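# Lift marquee roof off posts and lower it onto table

## Task

Six arms are fixed to the tabletop at these approximate scene-frame spots, in metres, each with a heading in degrees measured counter-clockwise from +x: arm1 x=+0.29 y=+0.65 z=+0.72 heading -102; arm2 x=-0.22 y=+0.65 z=+0.72 heading -85; arm3 x=-0.31 y=-0.65 z=+0.72 heading +99; arm4 x=+0.24 y=-0.65 z=+0.72 heading +83; arm5 x=-0.70 y=-0.07 z=+0.72 heading +8; arm6 x=+0.70 y=+0.08 z=+0.72 heading +166. Lift the roof of the marquee clear of its four posts and set it down at a low position on the table. Afterwards open the grippers and pull the arms away; the roof must stay where it is without any robot holding it, or it does not count. Disturb nothing else on the table: every other object that gets shifted, left leaning or knocked over counts against the result.

## Robot and tools

Setup: six identical i2rt Big YAM arms named arm1 to arm6 share one table. Each has six revolute joints, a two-finger gripper and a wrist camera (armN_cam_wrist). With joints 1 and 6 at zero and the hand held level and pointing forward, that camera sits above the hand looking toward the fingertips. Two room cameras, cam_high and cam_low, are not attached to any arm. The hand reaches roughly 1.0 m out from the joint 1 axis when fully stretched. Joints move at different speeds, so the hand can sweep a wide, curved path between two postures.

Frame: a single scene frame with its origin on the floor and +z upward; the tabletop is near z=0.72 m. The hand point is halfway between the fingertips; its local z axis runs along the fingers and the fingers close along its local y axis. Arm base positions and headings are listed in the task. No result line prints the true base pose.

execute_actions: argument "actions" is a list holding exactly one action object, or empty to just read state and images. The action is keyed by arm name; each arm gets a "joints" object whose keys are absolute targets (not offsets): joint1_rad to joint6_rad in radians and gripper_m in metres. Ranges: joint1_rad -2.879 to 2.879 (rotation about the base, positive counter-clockwise seen from above, 0 unfolds along the base heading); joint2_rad 0 to 3.141 (shoulder; 0 puts the upper arm roughly level pointing backward, increasing lifts it up then forward); joint3_rad 0 to 3.019 (elbow; 0 is folded flat, increasing opens it); joint4_rad -1.692 to 1.57 (hand pitch, positive tilts fingers up); joint5_rad -1.57 to 1.57 (hand yaw, positive to the arm's right); joint6_rad -2.094 to 2.094 (hand roll, positive clockwise viewed from behind); gripper_m 0 to 0.093 (fingertip gap). Arrival tolerances are ±0.045, ±0.14, ±0.09, ±0.055, ±0.03, ±0.035 rad and ±0.003 m in that order. All listed motions start together but may finish at different moments. A joint or arm you leave out keeps pressing toward its previous target. Any unknown key or value outside range causes the whole call to be rejected with nothing moving. Optional "cameras" picks which images come back: a list of camera names, or null/omitted/["all"] for every camera, [] for none; the "pictures" line gives the image order.

wait: "seconds" from 0 to 10; commands nothing new and returns the same state and images as an empty action.

zoom_image: "camera" plus "region" [x0, y0, x1, y1] in pixels of that camera's most recent full image, top-left origin, at most 504 by 504 px. It gives a finer look.

finished_scene: "scene" is the number of the scene being ended; it is final, and its result reports success. Call it only once the roof rests low on the table on its own and the arms are open and away.

Reading results: joint_status tells how each commanded motion ended. "off_target" means the joint stopped short and may still be pushing. After "contact_stop" or "time_out" the joint usually holds where it stopped; but a timed-out joint may keep a target (the original, or one within 0.375, 0.375, 0.113, 0.225, 0.075, 0.3 rad of its position for joints 1 to 6) and keep pushing, and will move there if the obstruction clears; on_its_own lists such joints, and "held at" there is the target held, not the current position. To relieve a push, command the joint to its reported position. "joint command not followed", often with a "cause:" line, means a safety check blocked that arm's joint targets (gripper commands still run); the blocked joints read "not_followed" and may be retried on later actions until new valid targets are sent or the path clears. That check guards self and arm-to-arm collisions but can react late and ignores fingers, gripper housings and wrist cameras. A tiny target change may not move a joint, and a joint carrying load sags. If a result reports a stop, your later calls in the same reply are skipped.

Joint torques list the drive output per arm joint (no gripper). They are nonzero even with no contact, vary with commands, include friction, noise, and a per-unit offset and scale, so treat them as rough hints.

Heat: holding load warms motors, also while you are deliberating, because the simulation keeps running and the robots hold the last command. A MOTOR HOT line appears at 85 °C; at 100 °C an OVER-TEMPERATURE FAULT drops that whole arm, gripper included, until it cools, and its unfinished keys read "limit_stop_at_motor_heat" (resend targets afterwards). Some heat carries into the next scene.

Avoid: robots pressing hard into each other (ends the run) or striking each other; Big YAMs keep shoving after contact, so watch for stalled joints; dropping, slipping or slamming the roof; toppling the posts or other items; pushing any rigid object out of the work area, which fails the task. Loose objects may occasionally get a brief nudge from outside. Arms act independently and do not wait for one another.

Each tool is called after "Emit:" as name(argument=value, ...), one argument or row to a line, values as JSON.

## Session

Emit:
execute_actions(
  actions=[],
)

Scene clock: 0.00 s.
Joint torques (N m, as the arm reports them, + toward a larger angle): no reading
arm1.joint_positions: joint1_rad=+0.260 joint2_rad=+0.405 joint3_rad=+0.535 joint4_rad=-1.237 joint5_rad=+0.194 joint6_rad=-0.388 gripper_m=+0.095
arm1.joint_status: not commanded
arm1.hand: x=+0.2734 y=+0.4589 z=+0.9429 quat_wxyz=(-0.059, -0.523, -0.817, +0.238) (m; scene frame)
arm2.joint_positions: joint1_rad=-0.341 joint2_rad=+0.525 joint3_rad=+0.404 joint4_rad=-1.011 joint5_rad=-0.241 joint6_rad=+0.302 gripper_m=+0.095
arm2.joint_status: not commanded
arm2.hand: x=-0.2334 y=+0.4358 z=+0.9328 quat_wxyz=(-0.237, -0.834, -0.496, +0.055) (m; scene frame)
arm3.joint_positions: joint1_rad=+0.094 joint2_rad=+0.351 joint3_rad=+0.649 joint4_rad=-1.406 joint5_rad=+0.295 joint6_rad=+0.506 gripper_m=+0.094
arm3.joint_status: not commanded
arm3.hand: x=-0.2955 y=-0.4819 z=+1.0381 quat_wxyz=(-0.223, +0.549, -0.791, -0.149) (m; scene frame)
arm4.joint_positions: joint1_rad=-0.213 joint2_rad=+0.469 joint3_rad=+0.485 joint4_rad=-1.098 joint5_rad=-0.151 joint6_rad=-0.534 gripper_m=+0.094
arm4.joint_status: not commanded
arm4.hand: x=+0.2816 y=-0.4418 z=+0.9638 quat_wxyz=(-0.201, +0.766, -0.591, -0.156) (m; scene frame)
arm5.joint_positions: joint1_rad=+0.385 joint2_rad=+0.416 joint3_rad=+0.610 joint4_rad=-1.302 joint5_rad=+0.084 joint6_rad=+0.233 gripper_m=+0.094
arm5.joint_status: not commanded
arm5.hand: x=-0.5319 y=+0.0069 z=+0.9651 quat_wxyz=(-0.235, +0.124, -0.963, -0.047) (m; scene frame)
arm6.joint_positions: joint1_rad=-0.299 joint2_rad=+0.495 joint3_rad=+0.462 joint4_rad=-1.050 joint5_rad=-0.284 joint6_rad=-0.187 gripper_m=+0.095
arm6.joint_status: not commanded
arm6.hand: x=+0.4877 y=+0.1423 z=+0.9222 quat_wxyz=(+0.046, +0.955, -0.120, -0.266) (m; scene frame)
pictures: arm1_cam_wrist, arm2_cam_wrist, arm3_cam_wrist, arm4_cam_wrist, arm5_cam_wrist, arm6_cam_wrist, cam_high, cam_low
Images, in order (width x height): arm1_cam_wrist 504x504, arm2_cam_wrist 504x504, arm3_cam_wrist 504x504, arm4_cam_wrist 504x504, arm5_cam_wrist 504x504, arm6_cam_wrist 504x504, cam_high 504x504, cam_low 504x504.

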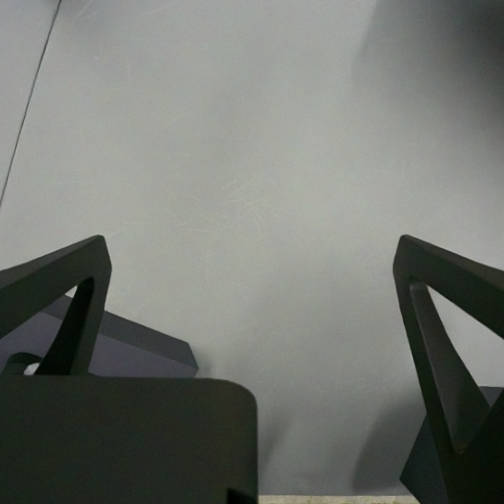

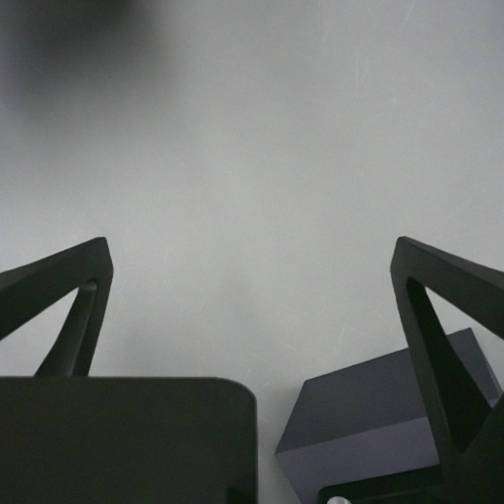

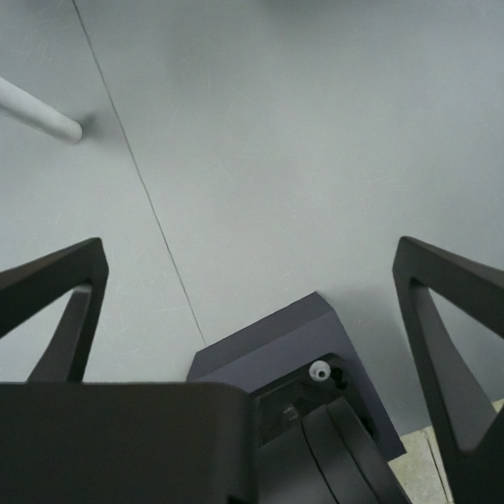

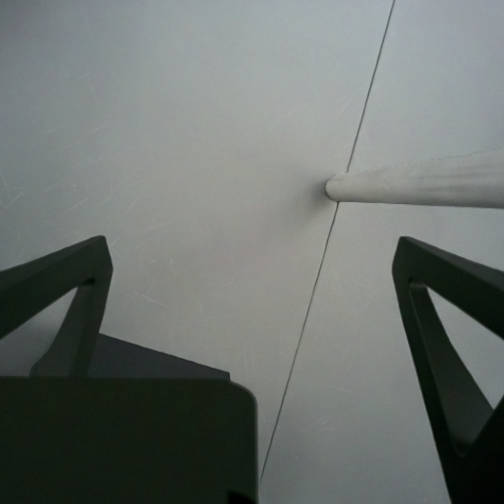

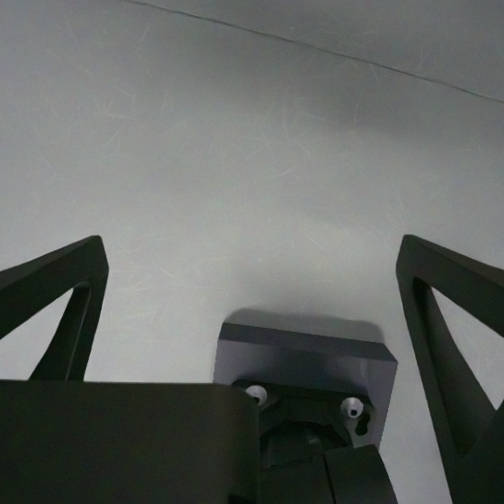

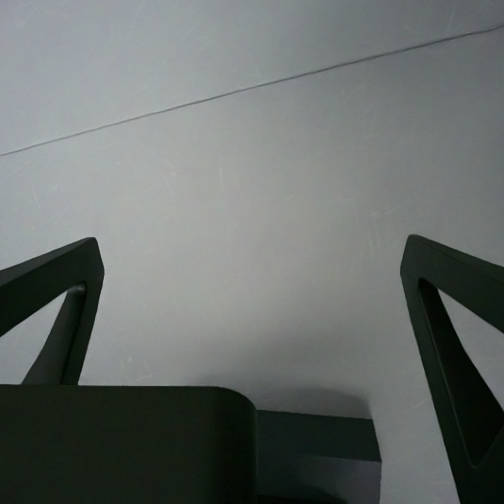

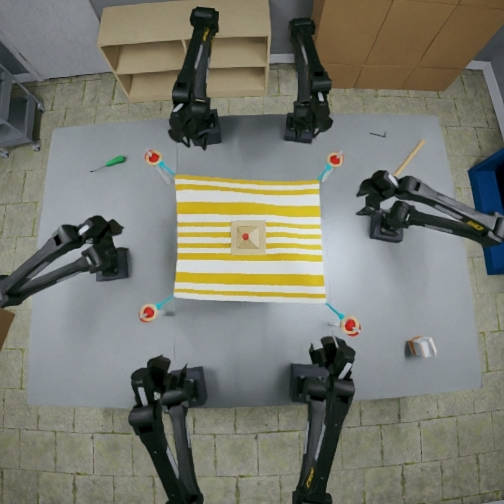

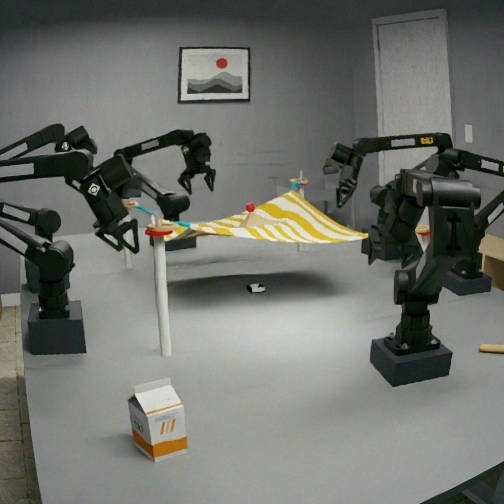

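Emit:
zoom_image(
  camera="cam_low",
  region=[110, 160, 330, 320],
)

Emit:
zoom_image(
  camera="cam_high",
  region=[120, 130, 380, 350],
)

Emit:
zoom_image(
  camera="cam_low",
  region=[120, 190, 200, 250],
)

Region (110, 160, 330, 320) of cam_low's 504x504 image, scaled by 2.291, with more detail than that image has; it fills the top 367 rows of this view, and the rest is white.

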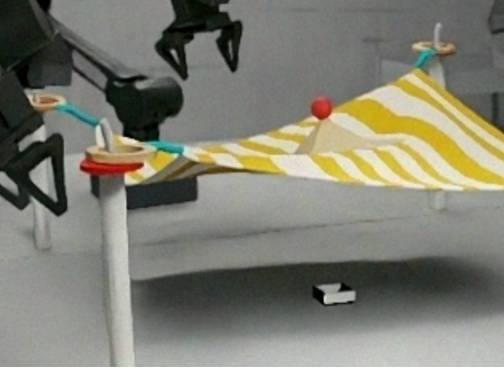

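Region (120, 130, 380, 350) of cam_high's 504x504 image, scaled by 1.938, with more detail than that image has; it fills the top 426 rows of this view, and the rest is white.

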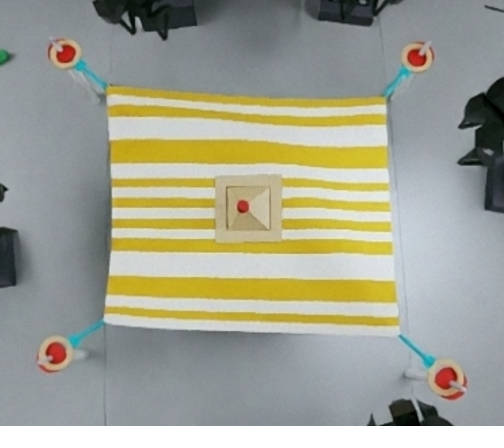

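Region (120, 190, 200, 250) of cam_low's 504x504 image, scaled by 6.300, with more detail than that image has; it fills the top 378 rows of this view, and the rest is white.

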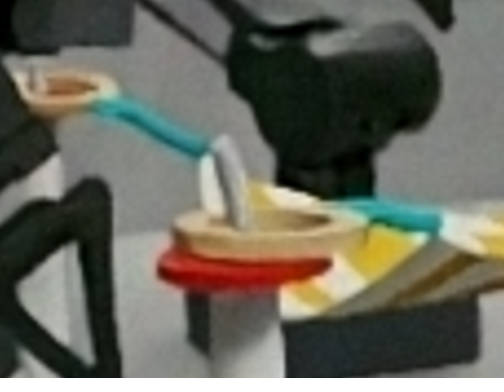

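Emit:
execute_actions(
  actions=[
    {"arm1":{"joints":{"joint1_rad":0.585,"joint2_rad":0.7,"joint3_rad":1.2,"joint4_rad":-1.67,"joint5_rad":0,"joint6_rad":0}},"arm2":{"joints":{"joint1_rad":-0.73,"joint2_rad":0.7,"joint3_rad":1.2,"joint4_rad":-1.67,"joint5_rad":0,"joint6_rad":0}},"arm3":{"joints":{"joint1_rad":0.16,"joint2_rad":0.7,"joint3_rad":1.2,"joint4_rad":-1.67,"joint5_rad":0,"joint6_rad":0}},"arm4":{"joints":{"joint1_rad":-0.34,"joint2_rad":0.7,"joint3_rad":1.2,"joint4_rad":-1.67,"joint5_rad":0,"joint6_rad":0}},"arm5":{"joints":{"joint3_rad":1.3}},"arm6":{"joints":{"joint4_rad":-1.65}}},
  ],
  cameras=["arm1_cam_wrist","arm2_cam_wrist","arm3_cam_wrist","arm4_cam_wrist","cam_low"],
)

Scene clock: 71.00 s.
Joint torques (N m, as the arm reports them, + toward a larger angle): arm1=[ 0.25  0.16 12.22  0.62 -0.16  0.21] | arm2=[-3.38  0.5  13.2   0.84  0.11 -0.14] | arm3=[ 0.53 -0.8  14.31  0.34 -0.18 -0.12] | arm4=[-0.89  2.1  10.44  0.07  0.28  0.07] | arm5=[-0.9   7.43 11.4   2.23  0.02  0.01] | arm6=[ 0.4   1.05 12.21 -0.15 -0.14  0.03]
arm1.joint_positions: joint1_rad=+0.577 joint2_rad=+0.698 joint3_rad=+1.157 joint4_rad=-1.659 joint5_rad=+0.003 joint6_rad=-0.010 gripper_m=+0.095
arm1.joint_status: all done
arm1.hand: x=+0.3711 y=+0.4577 z=+1.1344 quat_wxyz=(-0.151, -0.537, -0.824, +0.101) (m; scene frame)
arm2.joint_positions: joint1_rad=-0.721 joint2_rad=+0.704 joint3_rad=+1.151 joint4_rad=-1.659 joint5_rad=-0.002 joint6_rad=+0.008 gripper_m=+0.095
arm2.joint_status: all done
arm2.hand: x=-0.3472 y=+0.4782 z=+1.1792 quat_wxyz=(-0.082, -0.880, -0.444, +0.150) (m; scene frame)
arm3.joint_positions: joint1_rad=+0.152 joint2_rad=+0.701 joint3_rad=+1.149 joint4_rad=-1.653 joint5_rad=+0.004 joint6_rad=+0.008 gripper_m=+0.094
arm3.joint_status: all done
arm3.hand: x=-0.3654 y=-0.4495 z=+1.1774 quat_wxyz=(-0.110, +0.782, -0.596, -0.145) (m; scene frame)
arm4.joint_positions: joint1_rad=-0.334 joint2_rad=+0.697 joint3_rad=+1.164 joint4_rad=-1.652 joint5_rad=-0.003 joint6_rad=-0.015 gripper_m=+0.094
arm4.joint_status: all done
arm4.hand: x=+0.3285 y=-0.4623 z=+1.1804 quat_wxyz=(-0.162, +0.534, -0.823, -0.105) (m; scene frame)
arm5.joint_positions: joint1_rad=+0.385 joint2_rad=+0.416 joint3_rad=+1.269 joint4_rad=-1.302 joint5_rad=+0.084 joint6_rad=+0.233 gripper_m=+0.094
arm5.joint_status: all done
arm5.hand: x=-0.5465 y=-0.0010 z=+1.2918 quat_wxyz=(-0.514, +0.094, -0.837, -0.161) (m; scene frame)
arm6.joint_positions: joint1_rad=-0.299 joint2_rad=+0.495 joint3_rad=+0.462 joint4_rad=-1.643 joint5_rad=-0.284 joint6_rad=-0.187 gripper_m=+0.095
arm6.joint_status: all done
arm6.hand: x=+0.6077 y=+0.0756 z=+0.8970 quat_wxyz=(+0.148, +0.975, -0.167, +0.006) (m; scene frame)
pictures: arm1_cam_wrist, arm2_cam_wrist, arm3_cam_wrist, arm4_cam_wrist, cam_low
Images, in order (width x height): arm1_cam_wrist 504x504, arm2_cam_wrist 504x504, arm3_cam_wrist 504x504, arm4_cam_wrist 504x504, cam_low 504x504.

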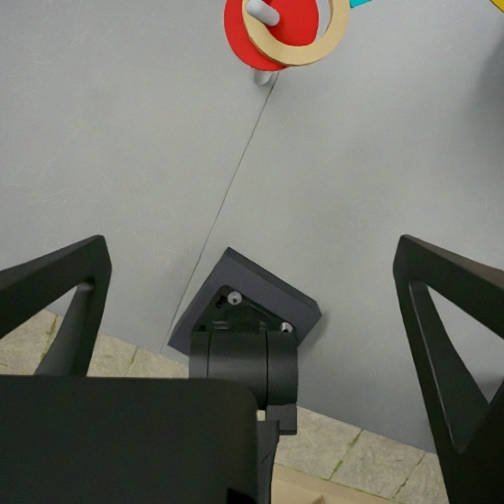

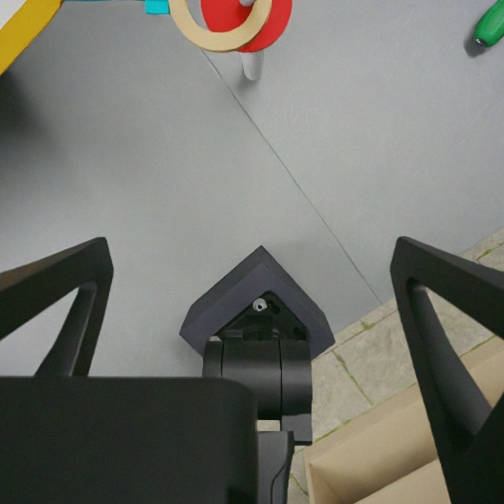

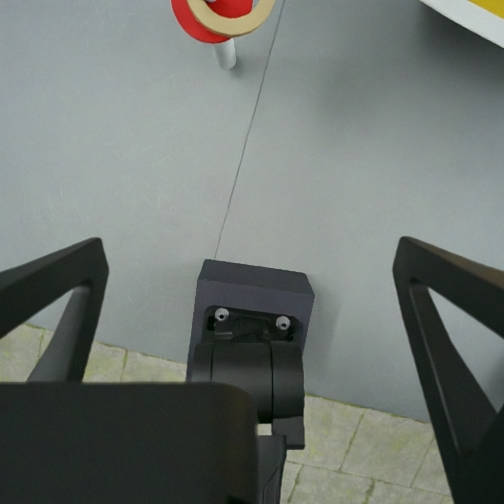

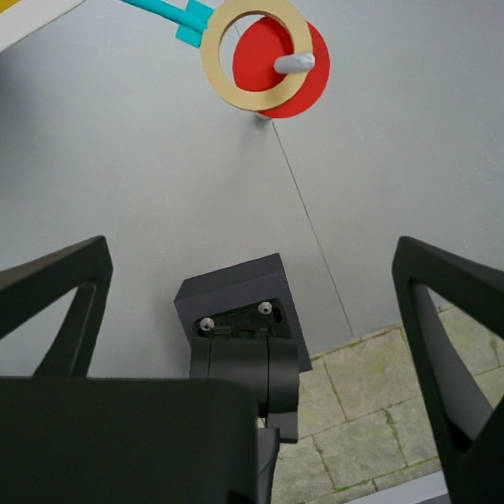

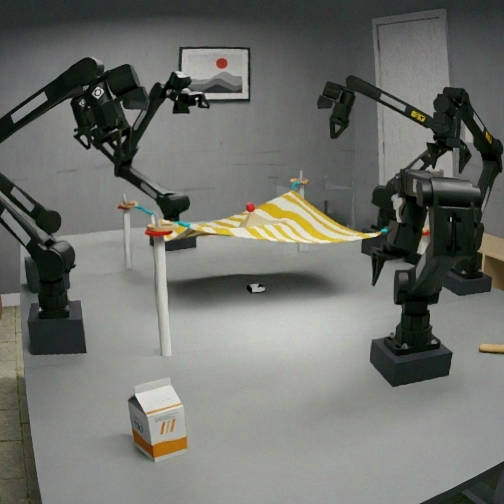

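Emit:
execute_actions(
  actions=[
    {"arm1":{"joints":{"joint1_rad":0.37,"joint2_rad":1.22,"joint3_rad":1.56,"joint6_rad":0.95}},"arm2":{"joints":{"joint1_rad":-0.52,"joint2_rad":1.26,"joint3_rad":1.52,"joint6_rad":-1.3}},"arm3":{"joints":{"joint1_rad":0.05,"joint2_rad":1.31,"joint3_rad":1.55,"joint6_rad":1.2}},"arm4":{"joints":{"joint1_rad":-0.175,"joint2_rad":1.21,"joint3_rad":1.45,"joint6_rad":-1.15}}},
  ],
  cameras=["arm1_cam_wrist","arm2_cam_wrist","arm3_cam_wrist","arm4_cam_wrist","cam_low","cam_high"],
)

Scene clock: 129.93 s.
Joint torques (N m, as the arm reports them, + toward a larger angle): arm1=[-0.65 -7.96 13.31  0.55 -0.04  0.24] | arm2=[-2.07 -8.02 12.82  0.56 -0.04 -0.12] | arm3=[ -0.7  -11.85  13.99   0.06  -0.03   0.06] | arm4=[-0.29 -8.55  9.78 -0.11  0.11 -0.27] | arm5=[-1.05  6.78 11.24  2.26  0.07  0.03] | arm6=[ 0.32  1.06 12.21 -0.15 -0.14  0.02]
arm1.joint_positions: joint1_rad=+0.376 joint2_rad=+1.232 joint3_rad=+1.508 joint4_rad=-1.665 joint5_rad=+0.001 joint6_rad=+0.940 gripper_m=+0.095
arm1.joint_status: all done
arm1.hand: x=+0.3657 y=+0.2838 z=+1.1400 quat_wxyz=(-0.086, -0.910, -0.405, +0.019) (m; scene frame)
arm2.joint_positions: joint1_rad=-0.527 joint2_rad=+1.277 joint3_rad=+1.479 joint4_rad=-1.666 joint5_rad=-0.001 joint6_rad=-1.291 gripper_m=+0.095
arm2.joint_status: all done
arm2.hand: x=-0.3834 y=+0.3040 z=+1.1594 quat_wxyz=(-0.002, -0.349, -0.936, +0.046) (m; scene frame)
arm3.joint_positions: joint1_rad=+0.057 joint2_rad=+1.315 joint3_rad=+1.505 joint4_rad=-1.659 joint5_rad=+0.002 joint6_rad=+1.192 gripper_m=+0.094
arm3.joint_status: all done
arm3.hand: x=-0.3797 y=-0.2648 z=+1.1567 quat_wxyz=(-0.006, +0.277, -0.960, -0.051) (m; scene frame)
arm4.joint_positions: joint1_rad=-0.182 joint2_rad=+1.215 joint3_rad=+1.425 joint4_rad=-1.657 joint5_rad=-0.002 joint6_rad=-1.135 gripper_m=+0.094
arm4.joint_status: all done
arm4.hand: x=+0.3408 y=-0.3082 z=+1.1557 quat_wxyz=(-0.063, +0.934, -0.351, -0.007) (m; scene frame)
arm5.joint_positions: joint1_rad=+0.385 joint2_rad=+0.416 joint3_rad=+1.269 joint4_rad=-1.302 joint5_rad=+0.084 joint6_rad=+0.233 gripper_m=+0.094
arm5.joint_status: not commanded
arm5.hand: x=-0.5465 y=-0.0010 z=+1.2918 quat_wxyz=(-0.514, +0.094, -0.837, -0.161) (m; scene frame)
arm6.joint_positions: joint1_rad=-0.299 joint2_rad=+0.495 joint3_rad=+0.462 joint4_rad=-1.643 joint5_rad=-0.284 joint6_rad=-0.187 gripper_m=+0.095
arm6.joint_status: not commanded
arm6.hand: x=+0.6077 y=+0.0756 z=+0.8970 quat_wxyz=(+0.148, +0.975, -0.167, +0.006) (m; scene frame)
pictures: arm1_cam_wrist, arm2_cam_wrist, arm3_cam_wrist, arm4_cam_wrist, cam_high, cam_low
Images, in order (width x height): arm1_cam_wrist 504x504, arm2_cam_wrist 504x504, arm3_cam_wrist 504x504, arm4_cam_wrist 504x504, cam_high 504x504, cam_low 504x504.

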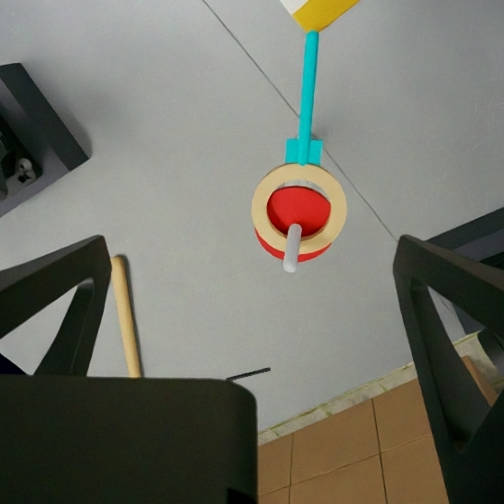

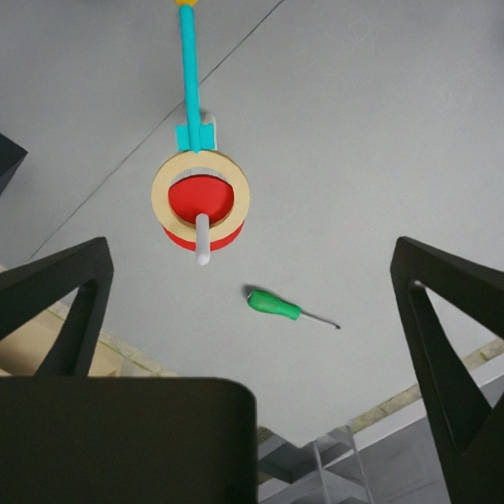

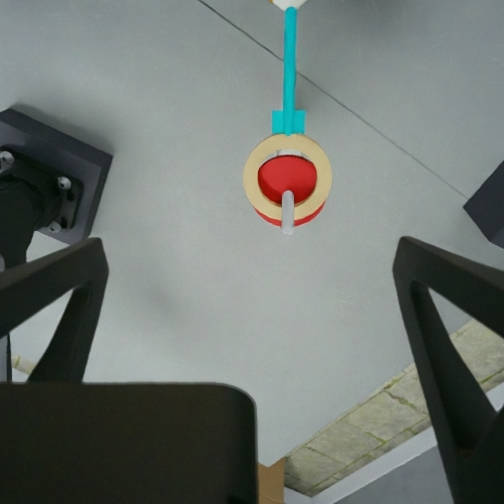

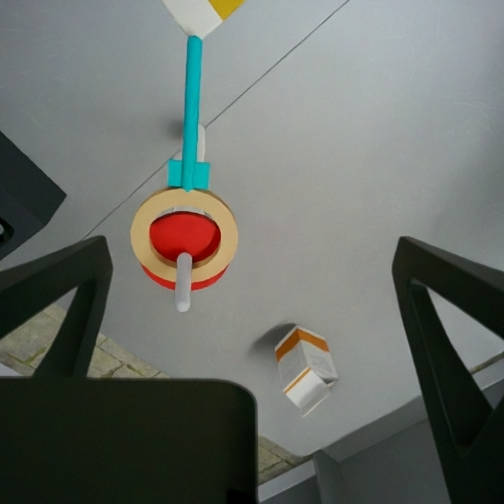

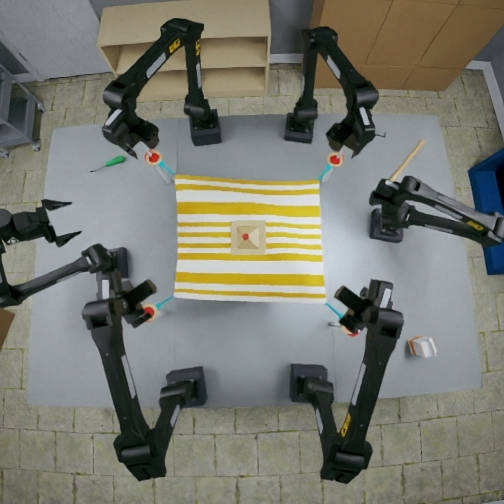

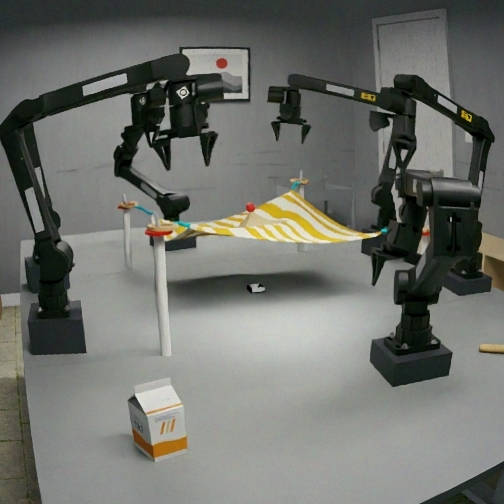

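Emit:
execute_actions(
  actions=[
    {"arm1":{"joints":{"joint1_rad":0.403,"joint2_rad":1.25,"joint3_rad":1.27,"joint4_rad":-1.545,"joint6_rad":0.99}},"arm2":{"joints":{"joint1_rad":-0.564,"joint2_rad":1.235,"joint3_rad":1.217,"joint4_rad":-1.49,"joint6_rad":-1.36}},"arm3":{"joints":{"joint1_rad":0.099,"joint2_rad":1.333,"joint3_rad":1.18,"joint4_rad":-1.375,"joint6_rad":1.24}},"arm4":{"joints":{"joint1_rad":-0.216,"joint2_rad":1.165,"joint3_rad":1.236,"joint4_rad":-1.605,"joint6_rad":-1.17}}},
  ],
  cameras=["arm1_cam_wrist","arm2_cam_wrist","arm3_cam_wrist","arm4_cam_wrist","cam_low"],
)

Scene clock: 174.20 s.
Joint torques (N m, as the arm reports them, + toward a larger angle): arm1=[ 0.69 -8.66  9.47  0.94 -0.03  0.25] | arm2=[-3.37 -5.4   8.93  1.25 -0.03 -0.13] | arm3=[  0.36 -12.02   9.76   1.08  -0.01   0.09] | arm4=[-1.39 -6.13  8.55  0.71  0.1  -0.28] | arm5=[-1.16  7.01 11.28  2.4   0.04  0.01] | arm6=[ 0.34  1.07 12.21 -0.16 -0.14  0.03]
arm1.joint_positions: joint1_rad=+0.392 joint2_rad=+1.260 joint3_rad=+1.260 joint4_rad=-1.559 joint5_rad=+0.001 joint6_rad=+0.980 gripper_m=+0.095
arm1.joint_status: all done
arm1.hand: x=+0.3679 y=+0.3017 z=+1.0337 quat_wxyz=(-0.003, -0.918, -0.395, +0.001) (m; scene frame)
arm2.joint_positions: joint1_rad=-0.554 joint2_rad=+1.229 joint3_rad=+1.221 joint4_rad=-1.503 joint5_rad=-0.001 joint6_rad=-1.352 gripper_m=+0.095
arm2.joint_status: all done
arm2.hand: x=-0.3817 y=+0.3290 z=+1.0765 quat_wxyz=(-0.002, -0.333, -0.943, +0.023) (m; scene frame)
arm3.joint_positions: joint1_rad=+0.092 joint2_rad=+1.339 joint3_rad=+1.182 joint4_rad=-1.392 joint5_rad=+0.002 joint6_rad=+1.232 gripper_m=+0.094
arm3.joint_status: all done
arm3.hand: x=-0.3917 y=-0.2754 z=+1.0245 quat_wxyz=(-0.001, +0.275, -0.962, -0.012) (m; scene frame)
arm4.joint_positions: joint1_rad=-0.206 joint2_rad=+1.161 joint3_rad=+1.230 joint4_rad=-1.623 joint5_rad=-0.002 joint6_rad=-1.155 gripper_m=+0.094
arm4.joint_status: all done
arm4.hand: x=+0.3372 y=-0.3476 z=+1.0962 quat_wxyz=(-0.010, +0.935, -0.354, -0.003) (m; scene frame)
arm5.joint_positions: joint1_rad=+0.385 joint2_rad=+0.416 joint3_rad=+1.269 joint4_rad=-1.302 joint5_rad=+0.084 joint6_rad=+0.233 gripper_m=+0.094
arm5.joint_status: not commanded
arm5.hand: x=-0.5465 y=-0.0010 z=+1.2918 quat_wxyz=(-0.514, +0.094, -0.837, -0.161) (m; scene frame)
arm6.joint_positions: joint1_rad=-0.299 joint2_rad=+0.495 joint3_rad=+0.462 joint4_rad=-1.643 joint5_rad=-0.284 joint6_rad=-0.187 gripper_m=+0.095
arm6.joint_status: not commanded
arm6.hand: x=+0.6077 y=+0.0756 z=+0.8970 quat_wxyz=(+0.148, +0.975, -0.167, +0.006) (m; scene frame)
pictures: arm1_cam_wrist, arm2_cam_wrist, arm3_cam_wrist, arm4_cam_wrist, cam_low
Images, in order (width x height): arm1_cam_wrist 504x504, arm2_cam_wrist 504x504, arm3_cam_wrist 504x504, arm4_cam_wrist 504x504, cam_low 504x504.

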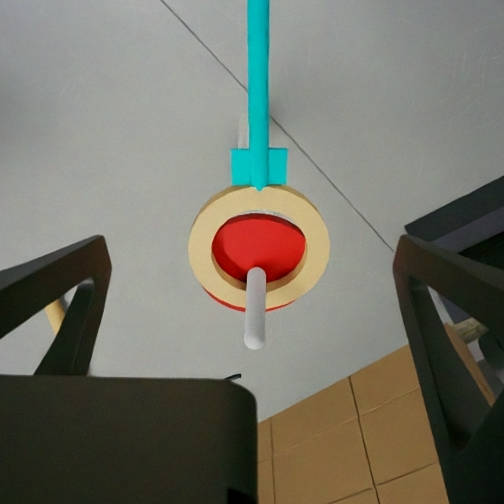

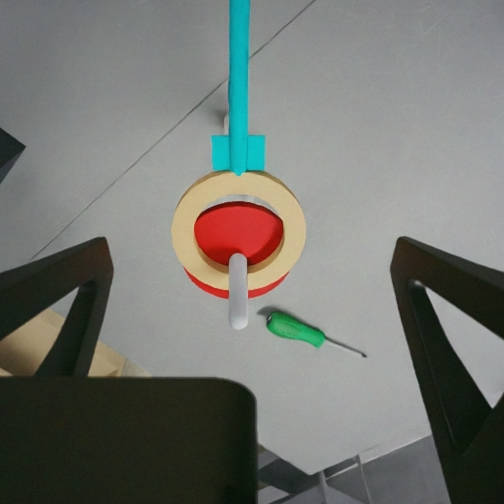

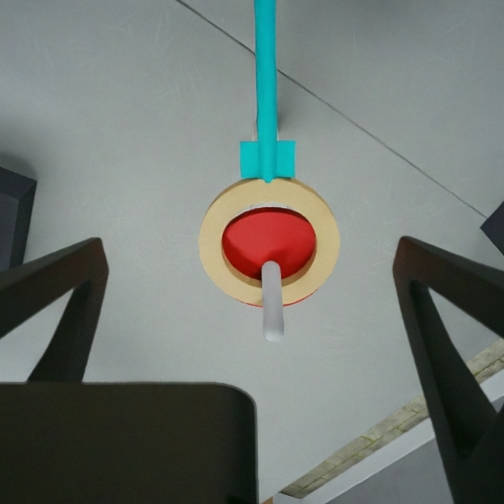

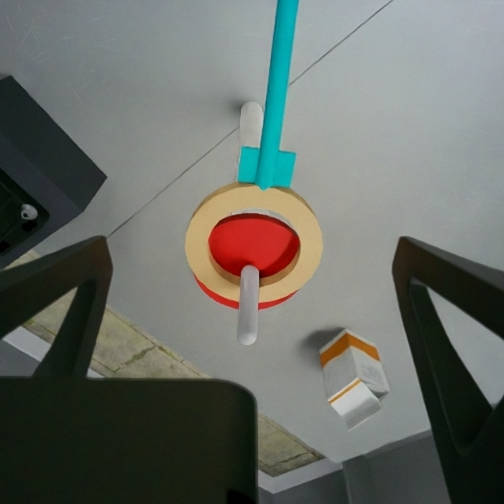

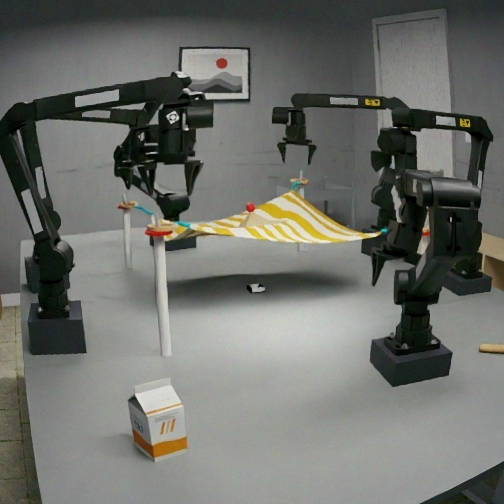

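Emit:
execute_actions(
  actions=[
    {"arm1":{"joints":{"joint1_rad":0.372,"joint2_rad":1.259,"joint3_rad":1.176,"joint4_rad":-1.449,"gripper_m":0.06}},"arm2":{"joints":{"joint1_rad":-0.522,"joint2_rad":1.254,"joint3_rad":1.102,"joint4_rad":-1.383,"joint6_rad":-1.31,"gripper_m":0.06}},"arm3":{"joints":{"joint1_rad":0.063,"joint2_rad":1.36,"joint3_rad":1.098,"joint4_rad":-1.288,"joint6_rad":1.18,"gripper_m":0.06}},"arm4":{"joints":{"joint1_rad":-0.195,"joint2_rad":1.187,"joint3_rad":1.139,"joint4_rad":-1.498,"joint6_rad":-1.04,"gripper_m":0.06}}},
  ],
  cameras=["arm1_cam_wrist","arm2_cam_wrist","arm3_cam_wrist","arm4_cam_wrist","cam_low"],
)

Scene clock: 204.53 s.
Joint torques (N m, as the arm reports them, + toward a larger angle): arm1=[-1.01 -7.63  9.3   0.95 -0.05  0.24] | arm2=[-1.85 -5.28  8.74  1.17 -0.02  0.03] | arm3=[ -0.82 -11.27   9.24   1.06  -0.02  -0.13] | arm4=[-0.15 -7.14  8.29  0.61  0.13  0.01] | arm5=[-1.08  6.44 11.32  2.33  0.04  0.04] | arm6=[ 0.36  1.07 12.23 -0.16 -0.14  0.02]
arm1.joint_positions: joint1_rad=+0.384 joint2_rad=+1.260 joint3_rad=+1.169 joint4_rad=-1.463 joint5_rad=+0.001 joint6_rad=+0.980 gripper_m=+0.060
arm1.joint_status: all done
arm1.hand: x=+0.3649 y=+0.3014 z=+0.9988 quat_wxyz=(-0.006, -0.920, -0.392, +0.001) (m; scene frame)
arm2.joint_positions: joint1_rad=-0.533 joint2_rad=+1.242 joint3_rad=+1.106 joint4_rad=-1.396 joint5_rad=-0.001 joint6_rad=-1.318 gripper_m=+0.060
arm2.joint_status: all done
arm2.hand: x=-0.3724 y=+0.3295 z=+1.0286 quat_wxyz=(-0.004, -0.339, -0.941, +0.013) (m; scene frame)
arm3.joint_positions: joint1_rad=+0.073 joint2_rad=+1.356 joint3_rad=+1.103 joint4_rad=-1.306 joint5_rad=+0.002 joint6_rad=+1.188 gripper_m=+0.060
arm3.joint_status: all done
arm3.hand: x=-0.3838 y=-0.2770 z=+0.9888 quat_wxyz=(-0.001, +0.286, -0.958, -0.007) (m; scene frame)
arm4.joint_positions: joint1_rad=-0.206 joint2_rad=+1.183 joint3_rad=+1.135 joint4_rad=-1.516 joint5_rad=-0.002 joint6_rad=-1.055 gripper_m=+0.060
arm4.joint_status: all done
arm4.hand: x=+0.3390 y=-0.3415 z=+1.0535 quat_wxyz=(-0.004, +0.916, -0.400, -0.003) (m; scene frame)
arm5.joint_positions: joint1_rad=+0.385 joint2_rad=+0.416 joint3_rad=+1.269 joint4_rad=-1.302 joint5_rad=+0.084 joint6_rad=+0.233 gripper_m=+0.094
arm5.joint_status: not commanded
arm5.hand: x=-0.5465 y=-0.0010 z=+1.2918 quat_wxyz=(-0.514, +0.094, -0.837, -0.161) (m; scene frame)
arm6.joint_positions: joint1_rad=-0.299 joint2_rad=+0.495 joint3_rad=+0.462 joint4_rad=-1.643 joint5_rad=-0.284 joint6_rad=-0.187 gripper_m=+0.095
arm6.joint_status: not commanded
arm6.hand: x=+0.6077 y=+0.0756 z=+0.8970 quat_wxyz=(+0.148, +0.975, -0.167, +0.006) (m; scene frame)
pictures: arm1_cam_wrist, arm2_cam_wrist, arm3_cam_wrist, arm4_cam_wrist, cam_low
Images, in order (width x height): arm1_cam_wrist 504x504, arm2_cam_wrist 504x504, arm3_cam_wrist 504x504, arm4_cam_wrist 504x504, cam_low 504x504.

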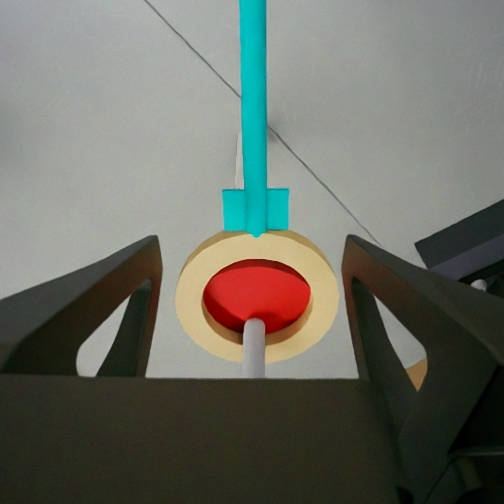

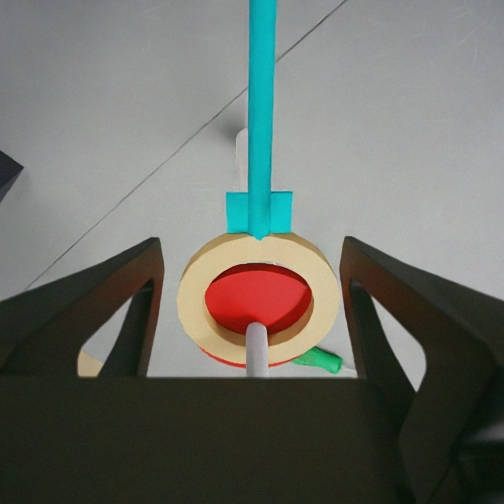

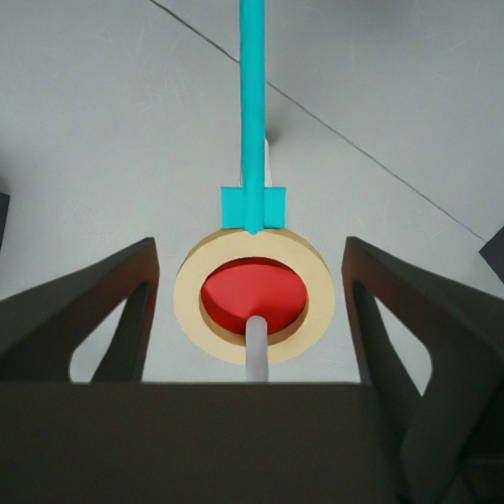

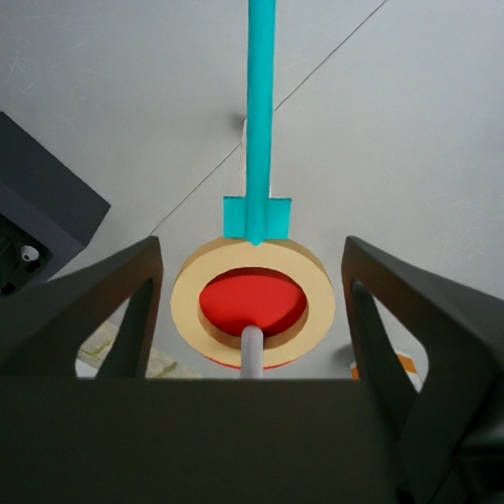

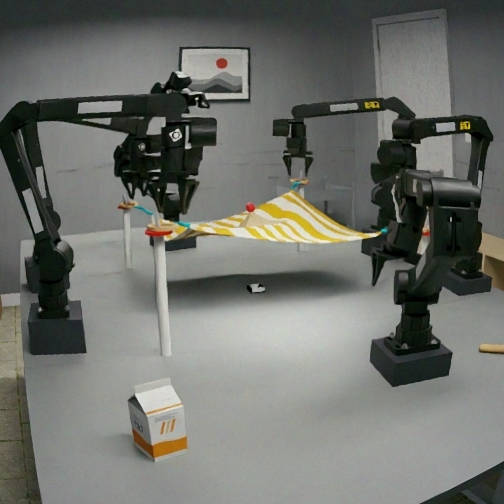

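Emit:
zoom_image(
  camera="cam_low",
  region=[120, 170, 220, 250],
)

Region (120, 170, 220, 250) of cam_low's 504x504 image, scaled by 5.040, with more detail than that image has; it fills the top 403 rows of this view, and the rest is white.

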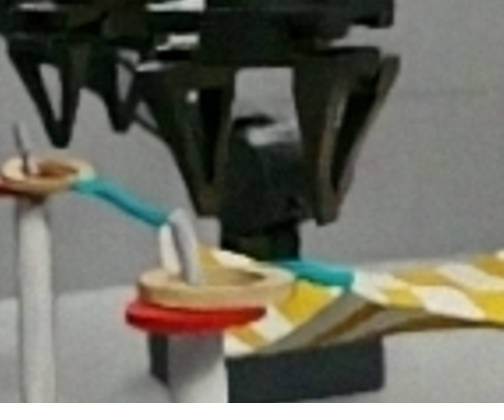

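Emit:
execute_actions(
  actions=[
    {"arm1":{"joints":{"joint3_rad":1.085,"joint4_rad":-1.347}},"arm2":{"joints":{"joint2_rad":1.274,"joint3_rad":1.027,"joint4_rad":-1.288}},"arm3":{"joints":{"joint2_rad":1.387,"joint3_rad":1.03,"joint4_rad":-1.192}},"arm4":{"joints":{"joint3_rad":1.052,"joint4_rad":-1.395}}},
  ],
  cameras=["arm1_cam_wrist","arm2_cam_wrist","arm3_cam_wrist","arm4_cam_wrist","cam_low"],
)

Emit:
zoom_image(
  camera="cam_low",
  region=[120, 170, 220, 250],
)

Scene clock: 236.37 s.
Joint torques (N m, as the arm reports them, + toward a larger angle): arm1=[-1.12 -7.53  9.08  0.99 -0.05  0.22] | arm2=[-1.92 -5.43  8.51  1.19 -0.03  0.04] | arm3=[ -0.78 -11.6    9.17   1.09  -0.02  -0.11] | arm4=[ 0.1  -6.71  8.35  0.76  0.15  0.02] | arm5=[-1.13  6.65 11.29  2.3   0.09  0.02] | arm6=[ 0.38  1.07 12.23 -0.16 -0.14  0.03]
arm1.joint_positions: joint1_rad=+0.384 joint2_rad=+1.260 joint3_rad=+1.078 joint4_rad=-1.361 joint5_rad=+0.001 joint6_rad=+0.980 gripper_m=+0.060
arm1.joint_status: all done
arm1.hand: x=+0.3645 y=+0.3037 z=+0.9644 quat_wxyz=(-0.011, -0.920, -0.392, +0.002) (m; scene frame)
arm2.joint_positions: joint1_rad=-0.533 joint2_rad=+1.260 joint3_rad=+1.033 joint4_rad=-1.301 joint5_rad=-0.001 joint6_rad=-1.318 gripper_m=+0.060
arm2.joint_status: all done
arm2.hand: x=-0.3726 y=+0.3283 z=+0.9951 quat_wxyz=(-0.004, -0.339, -0.941, +0.014) (m; scene frame)
arm3.joint_positions: joint1_rad=+0.073 joint2_rad=+1.385 joint3_rad=+1.035 joint4_rad=-1.209 joint5_rad=+0.002 joint6_rad=+1.188 gripper_m=+0.060
arm3.joint_status: all done
arm3.hand: x=-0.3838 y=-0.2770 z=+0.9537 quat_wxyz=(-0.001, +0.287, -0.958, -0.007) (m; scene frame)
arm4.joint_positions: joint1_rad=-0.206 joint2_rad=+1.183 joint3_rad=+1.047 joint4_rad=-1.413 joint5_rad=-0.002 joint6_rad=-1.054 gripper_m=+0.060
arm4.joint_status: all done
arm4.hand: x=+0.3392 y=-0.3407 z=+1.0203 quat_wxyz=(-0.012, +0.916, -0.401, -0.004) (m; scene frame)
arm5.joint_positions: joint1_rad=+0.385 joint2_rad=+0.416 joint3_rad=+1.269 joint4_rad=-1.302 joint5_rad=+0.084 joint6_rad=+0.233 gripper_m=+0.094
arm5.joint_status: not commanded
arm5.hand: x=-0.5465 y=-0.0010 z=+1.2918 quat_wxyz=(-0.514, +0.094, -0.837, -0.161) (m; scene frame)
arm6.joint_positions: joint1_rad=-0.299 joint2_rad=+0.495 joint3_rad=+0.462 joint4_rad=-1.643 joint5_rad=-0.284 joint6_rad=-0.187 gripper_m=+0.095
arm6.joint_status: not commanded
arm6.hand: x=+0.6077 y=+0.0756 z=+0.8970 quat_wxyz=(+0.148, +0.975, -0.167, +0.006) (m; scene frame)
pictures: arm1_cam_wrist, arm2_cam_wrist, arm3_cam_wrist, arm4_cam_wrist, cam_low
Images, in order (width x height): arm1_cam_wrist 504x504, arm2_cam_wrist 504x504, arm3_cam_wrist 504x504, arm4_cam_wrist 504x504, cam_low 504x504.

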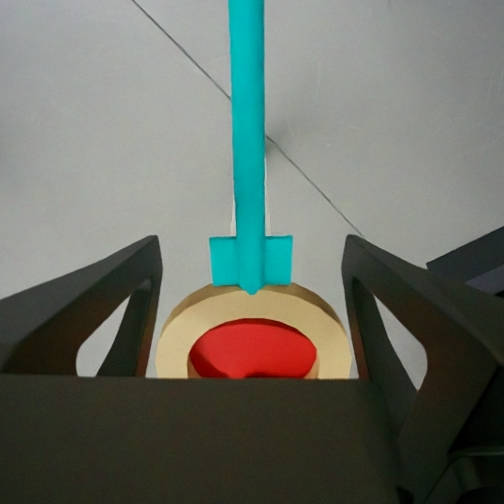

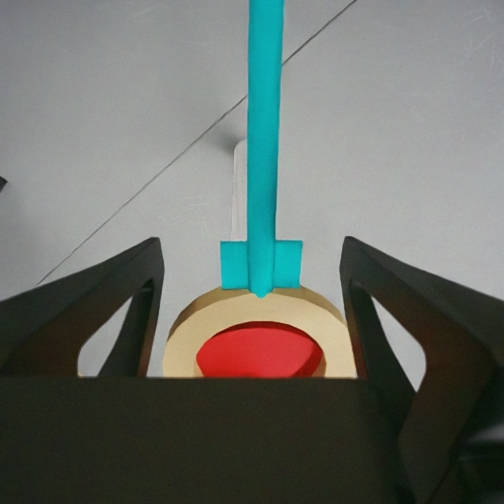

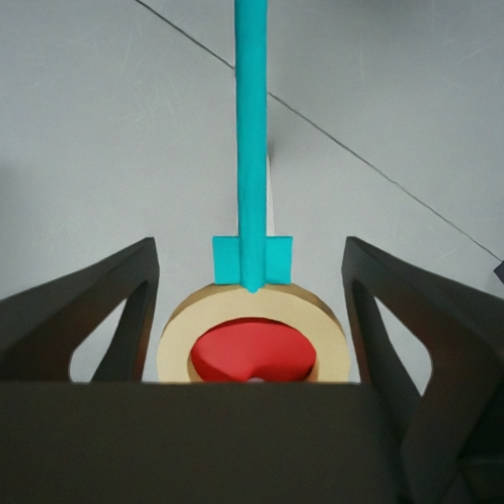

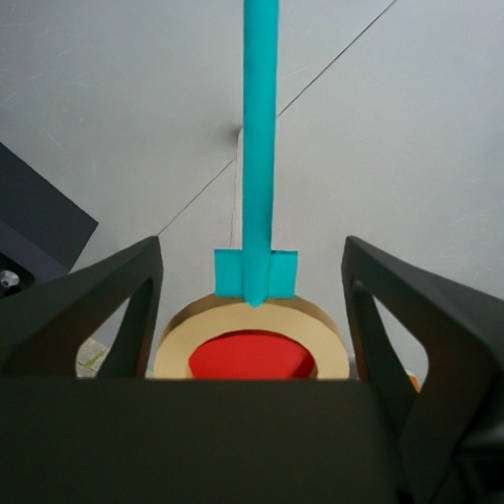

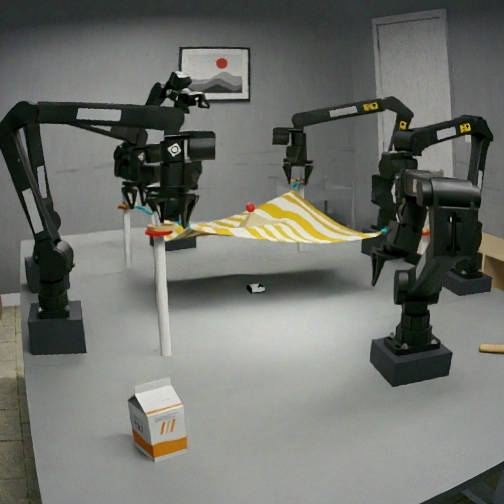

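Region (120, 170, 220, 250) of cam_low's 504x504 image, scaled by 5.040, with more detail than that image has; it fills the top 403 rows of this view, and the rest is white.

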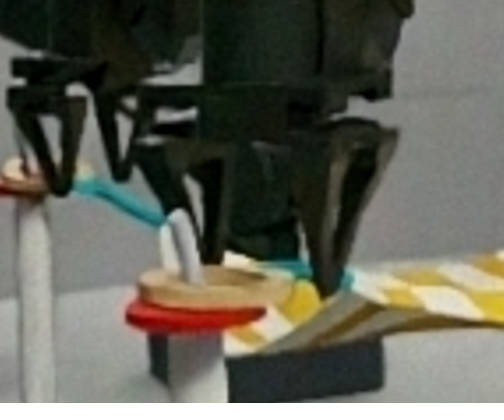

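Emit:
execute_actions(
  actions=[
    {"arm1":{"joints":{"joint3_rad":1.052,"joint4_rad":-1.31,"gripper_m":0.04}},"arm2":{"joints":{"joint3_rad":0.992,"joint4_rad":-1.235,"gripper_m":0.04}},"arm3":{"joints":{"joint3_rad":0.99,"joint4_rad":-1.135,"gripper_m":0.04}},"arm4":{"joints":{"joint3_rad":1.025,"joint4_rad":-1.36,"gripper_m":0.04}}},
  ],
  cameras=[],
)

Emit:
execute_actions(
  actions=[
    {"arm1":{"joints":{"gripper_m":0.0}},"arm2":{"joints":{"gripper_m":0.0}},"arm3":{"joints":{"gripper_m":0.0}},"arm4":{"joints":{"gripper_m":0.0}}},
  ],
  cameras=["arm1_cam_wrist","arm2_cam_wrist","arm3_cam_wrist","arm4_cam_wrist","cam_low"],
)

Scene clock: 245.77 s.
Joint torques (N m, as the arm reports them, + toward a larger angle): arm1=[-1.32 -7.38  8.67  0.97 -0.03  0.24] | arm2=[-1.9  -5.45  7.87  1.31 -0.03  0.02] | arm3=[ -0.71 -11.59   8.87   1.17  -0.02  -0.11] | arm4=[ 0.04 -6.95  7.81  0.77  0.14  0.03] | arm5=[-1.42  6.72 11.36  2.4   0.06  0.01] | arm6=[ 0.35  1.13 12.23 -0.17 -0.14  0.03]
arm1.joint_positions: joint1_rad=+0.384 joint2_rad=+1.260 joint3_rad=+1.050 joint4_rad=-1.324 joint5_rad=+0.001 joint6_rad=+0.981 gripper_m=+0.040
arm1.joint_status: all done
arm1.hand: x=+0.3645 y=+0.3036 z=+0.9540 quat_wxyz=(-0.015, -0.920, -0.391, +0.003) (m; scene frame)
arm2.joint_positions: joint1_rad=-0.532 joint2_rad=+1.260 joint3_rad=+1.004 joint4_rad=-1.249 joint5_rad=-0.001 joint6_rad=-1.317 gripper_m=+0.040
arm2.joint_status: all done
arm2.hand: x=-0.3737 y=+0.3256 z=+0.9848 quat_wxyz=(-0.003, -0.339, -0.941, +0.026) (m; scene frame)
arm3.joint_positions: joint1_rad=+0.073 joint2_rad=+1.385 joint3_rad=+0.997 joint4_rad=-1.153 joint5_rad=+0.002 joint6_rad=+1.188 gripper_m=+0.040
arm3.joint_status: all done
arm3.hand: x=-0.3837 y=-0.2777 z=+0.9404 quat_wxyz=(-0.002, +0.287, -0.958, -0.016) (m; scene frame)
arm4.joint_positions: joint1_rad=-0.206 joint2_rad=+1.183 joint3_rad=+1.025 joint4_rad=-1.378 joint5_rad=-0.002 joint6_rad=-1.054 gripper_m=+0.040
arm4.joint_status: all done
arm4.hand: x=+0.3398 y=-0.3388 z=+1.0122 quat_wxyz=(-0.019, +0.916, -0.401, -0.004) (m; scene frame)
arm5.joint_positions: joint1_rad=+0.385 joint2_rad=+0.416 joint3_rad=+1.269 joint4_rad=-1.302 joint5_rad=+0.084 joint6_rad=+0.233 gripper_m=+0.094
arm5.joint_status: not commanded
arm5.hand: x=-0.5465 y=-0.0010 z=+1.2918 quat_wxyz=(-0.514, +0.094, -0.837, -0.161) (m; scene frame)
arm6.joint_positions: joint1_rad=-0.299 joint2_rad=+0.495 joint3_rad=+0.462 joint4_rad=-1.643 joint5_rad=-0.284 joint6_rad=-0.187 gripper_m=+0.095
arm6.joint_status: not commanded
arm6.hand: x=+0.6077 y=+0.0756 z=+0.8970 quat_wxyz=(+0.148, +0.975, -0.167, +0.006) (m; scene frame)
pictures: none
No camera images: the call's "cameras" was empty. Leave "cameras" out to get every camera's image.

Scene clock: 246.33 s.
Joint torques (N m, as the arm reports them, + toward a larger angle): arm1=[-1.03 -7.1   8.74  0.98 -0.03  0.23] | arm2=[-2.15 -5.33  7.88  1.17  0.08  0.03] | arm3=[ -0.99 -12.45   8.89   1.1   -0.02  -0.11] | arm4=[ 0.12 -6.99  7.94  0.77  0.13  0.01] | arm5=[-1.05  6.46 11.25  2.35  0.05  0.01] | arm6=[ 0.36  1.05 12.21 -0.15 -0.14  0.02]
arm1.joint_positions: joint1_rad=+0.383 joint2_rad=+1.260 joint3_rad=+1.050 joint4_rad=-1.322 joint5_rad=+0.001 joint6_rad=+0.981 gripper_m=+0.022
arm1.joint_status: gripper_m off_target (ended at +0.022, target +0.000)
arm1.hand: x=+0.3641 y=+0.3031 z=+0.9540 quat_wxyz=(-0.016, -0.920, -0.391, +0.003) (m; scene frame)
arm2.joint_positions: joint1_rad=-0.529 joint2_rad=+1.260 joint3_rad=+1.004 joint4_rad=-1.246 joint5_rad=-0.004 joint6_rad=-1.317 gripper_m=+0.022
arm2.joint_status: gripper_m off_target (ended at +0.022, target +0.000)
arm2.hand: x=-0.3726 y=+0.3243 z=+0.9848 quat_wxyz=(-0.004, -0.337, -0.941, +0.027) (m; scene frame)
arm3.joint_positions: joint1_rad=+0.073 joint2_rad=+1.385 joint3_rad=+0.997 joint4_rad=-1.152 joint5_rad=+0.002 joint6_rad=+1.187 gripper_m=+0.021
arm3.joint_status: gripper_m off_target (ended at +0.021, target +0.000)
arm3.hand: x=-0.3838 y=-0.2774 z=+0.9404 quat_wxyz=(-0.002, +0.287, -0.958, -0.016) (m; scene frame)
arm4.joint_positions: joint1_rad=-0.205 joint2_rad=+1.183 joint3_rad=+1.025 joint4_rad=-1.377 joint5_rad=-0.002 joint6_rad=-1.053 gripper_m=+0.021
arm4.joint_status: gripper_m off_target (ended at +0.021, target +0.000)
arm4.hand: x=+0.3395 y=-0.3385 z=+1.0122 quat_wxyz=(-0.019, +0.916, -0.401, -0.004) (m; scene frame)
arm5.joint_positions: joint1_rad=+0.385 joint2_rad=+0.416 joint3_rad=+1.269 joint4_rad=-1.302 joint5_rad=+0.084 joint6_rad=+0.233 gripper_m=+0.094
arm5.joint_status: not commanded
arm5.hand: x=-0.5465 y=-0.0010 z=+1.2918 quat_wxyz=(-0.514, +0.094, -0.837, -0.161) (m; scene frame)
arm6.joint_positions: joint1_rad=-0.299 joint2_rad=+0.495 joint3_rad=+0.462 joint4_rad=-1.643 joint5_rad=-0.284 joint6_rad=-0.187 gripper_m=+0.095
arm6.joint_status: not commanded
arm6.hand: x=+0.6077 y=+0.0756 z=+0.8970 quat_wxyz=(+0.148, +0.975, -0.167, +0.006) (m; scene frame)
pictures: arm1_cam_wrist, arm2_cam_wrist, arm3_cam_wrist, arm4_cam_wrist, cam_low
Images, in order (width x height): arm1_cam_wrist 504x504, arm2_cam_wrist 504x504, arm3_cam_wrist 504x504, arm4_cam_wrist 504x504, cam_low 504x504.

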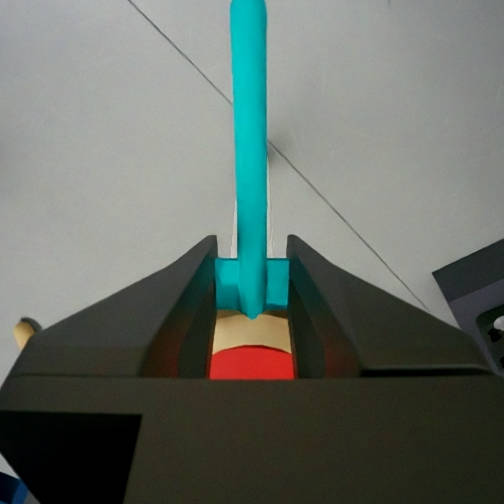

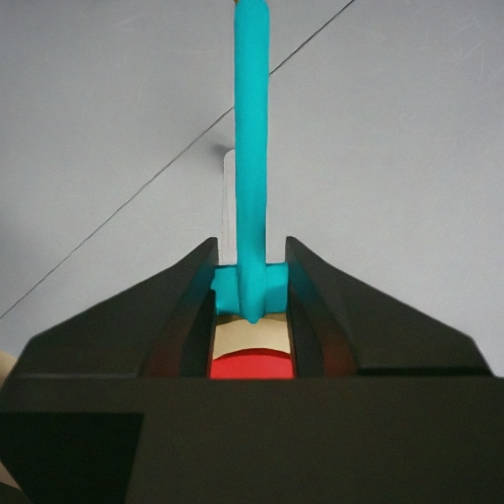

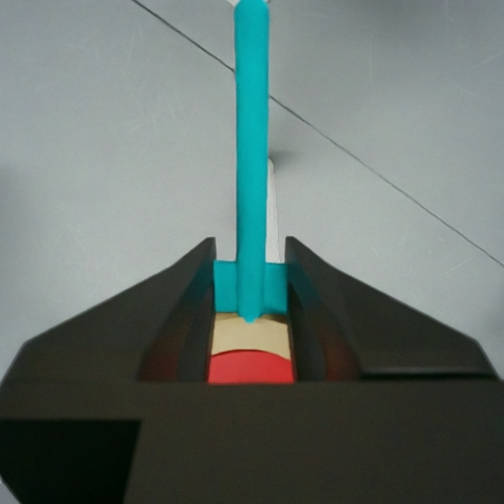

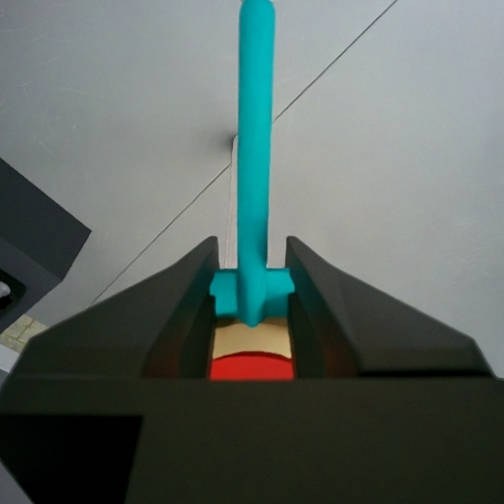

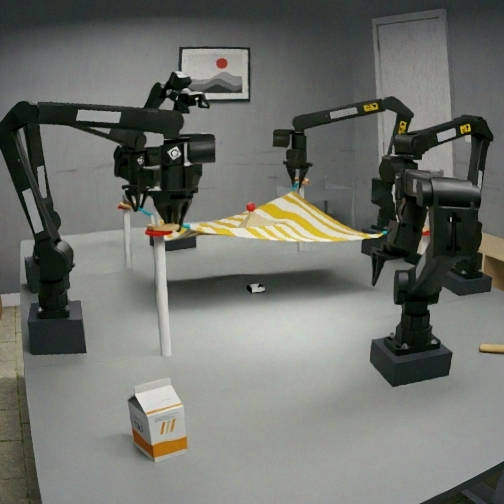

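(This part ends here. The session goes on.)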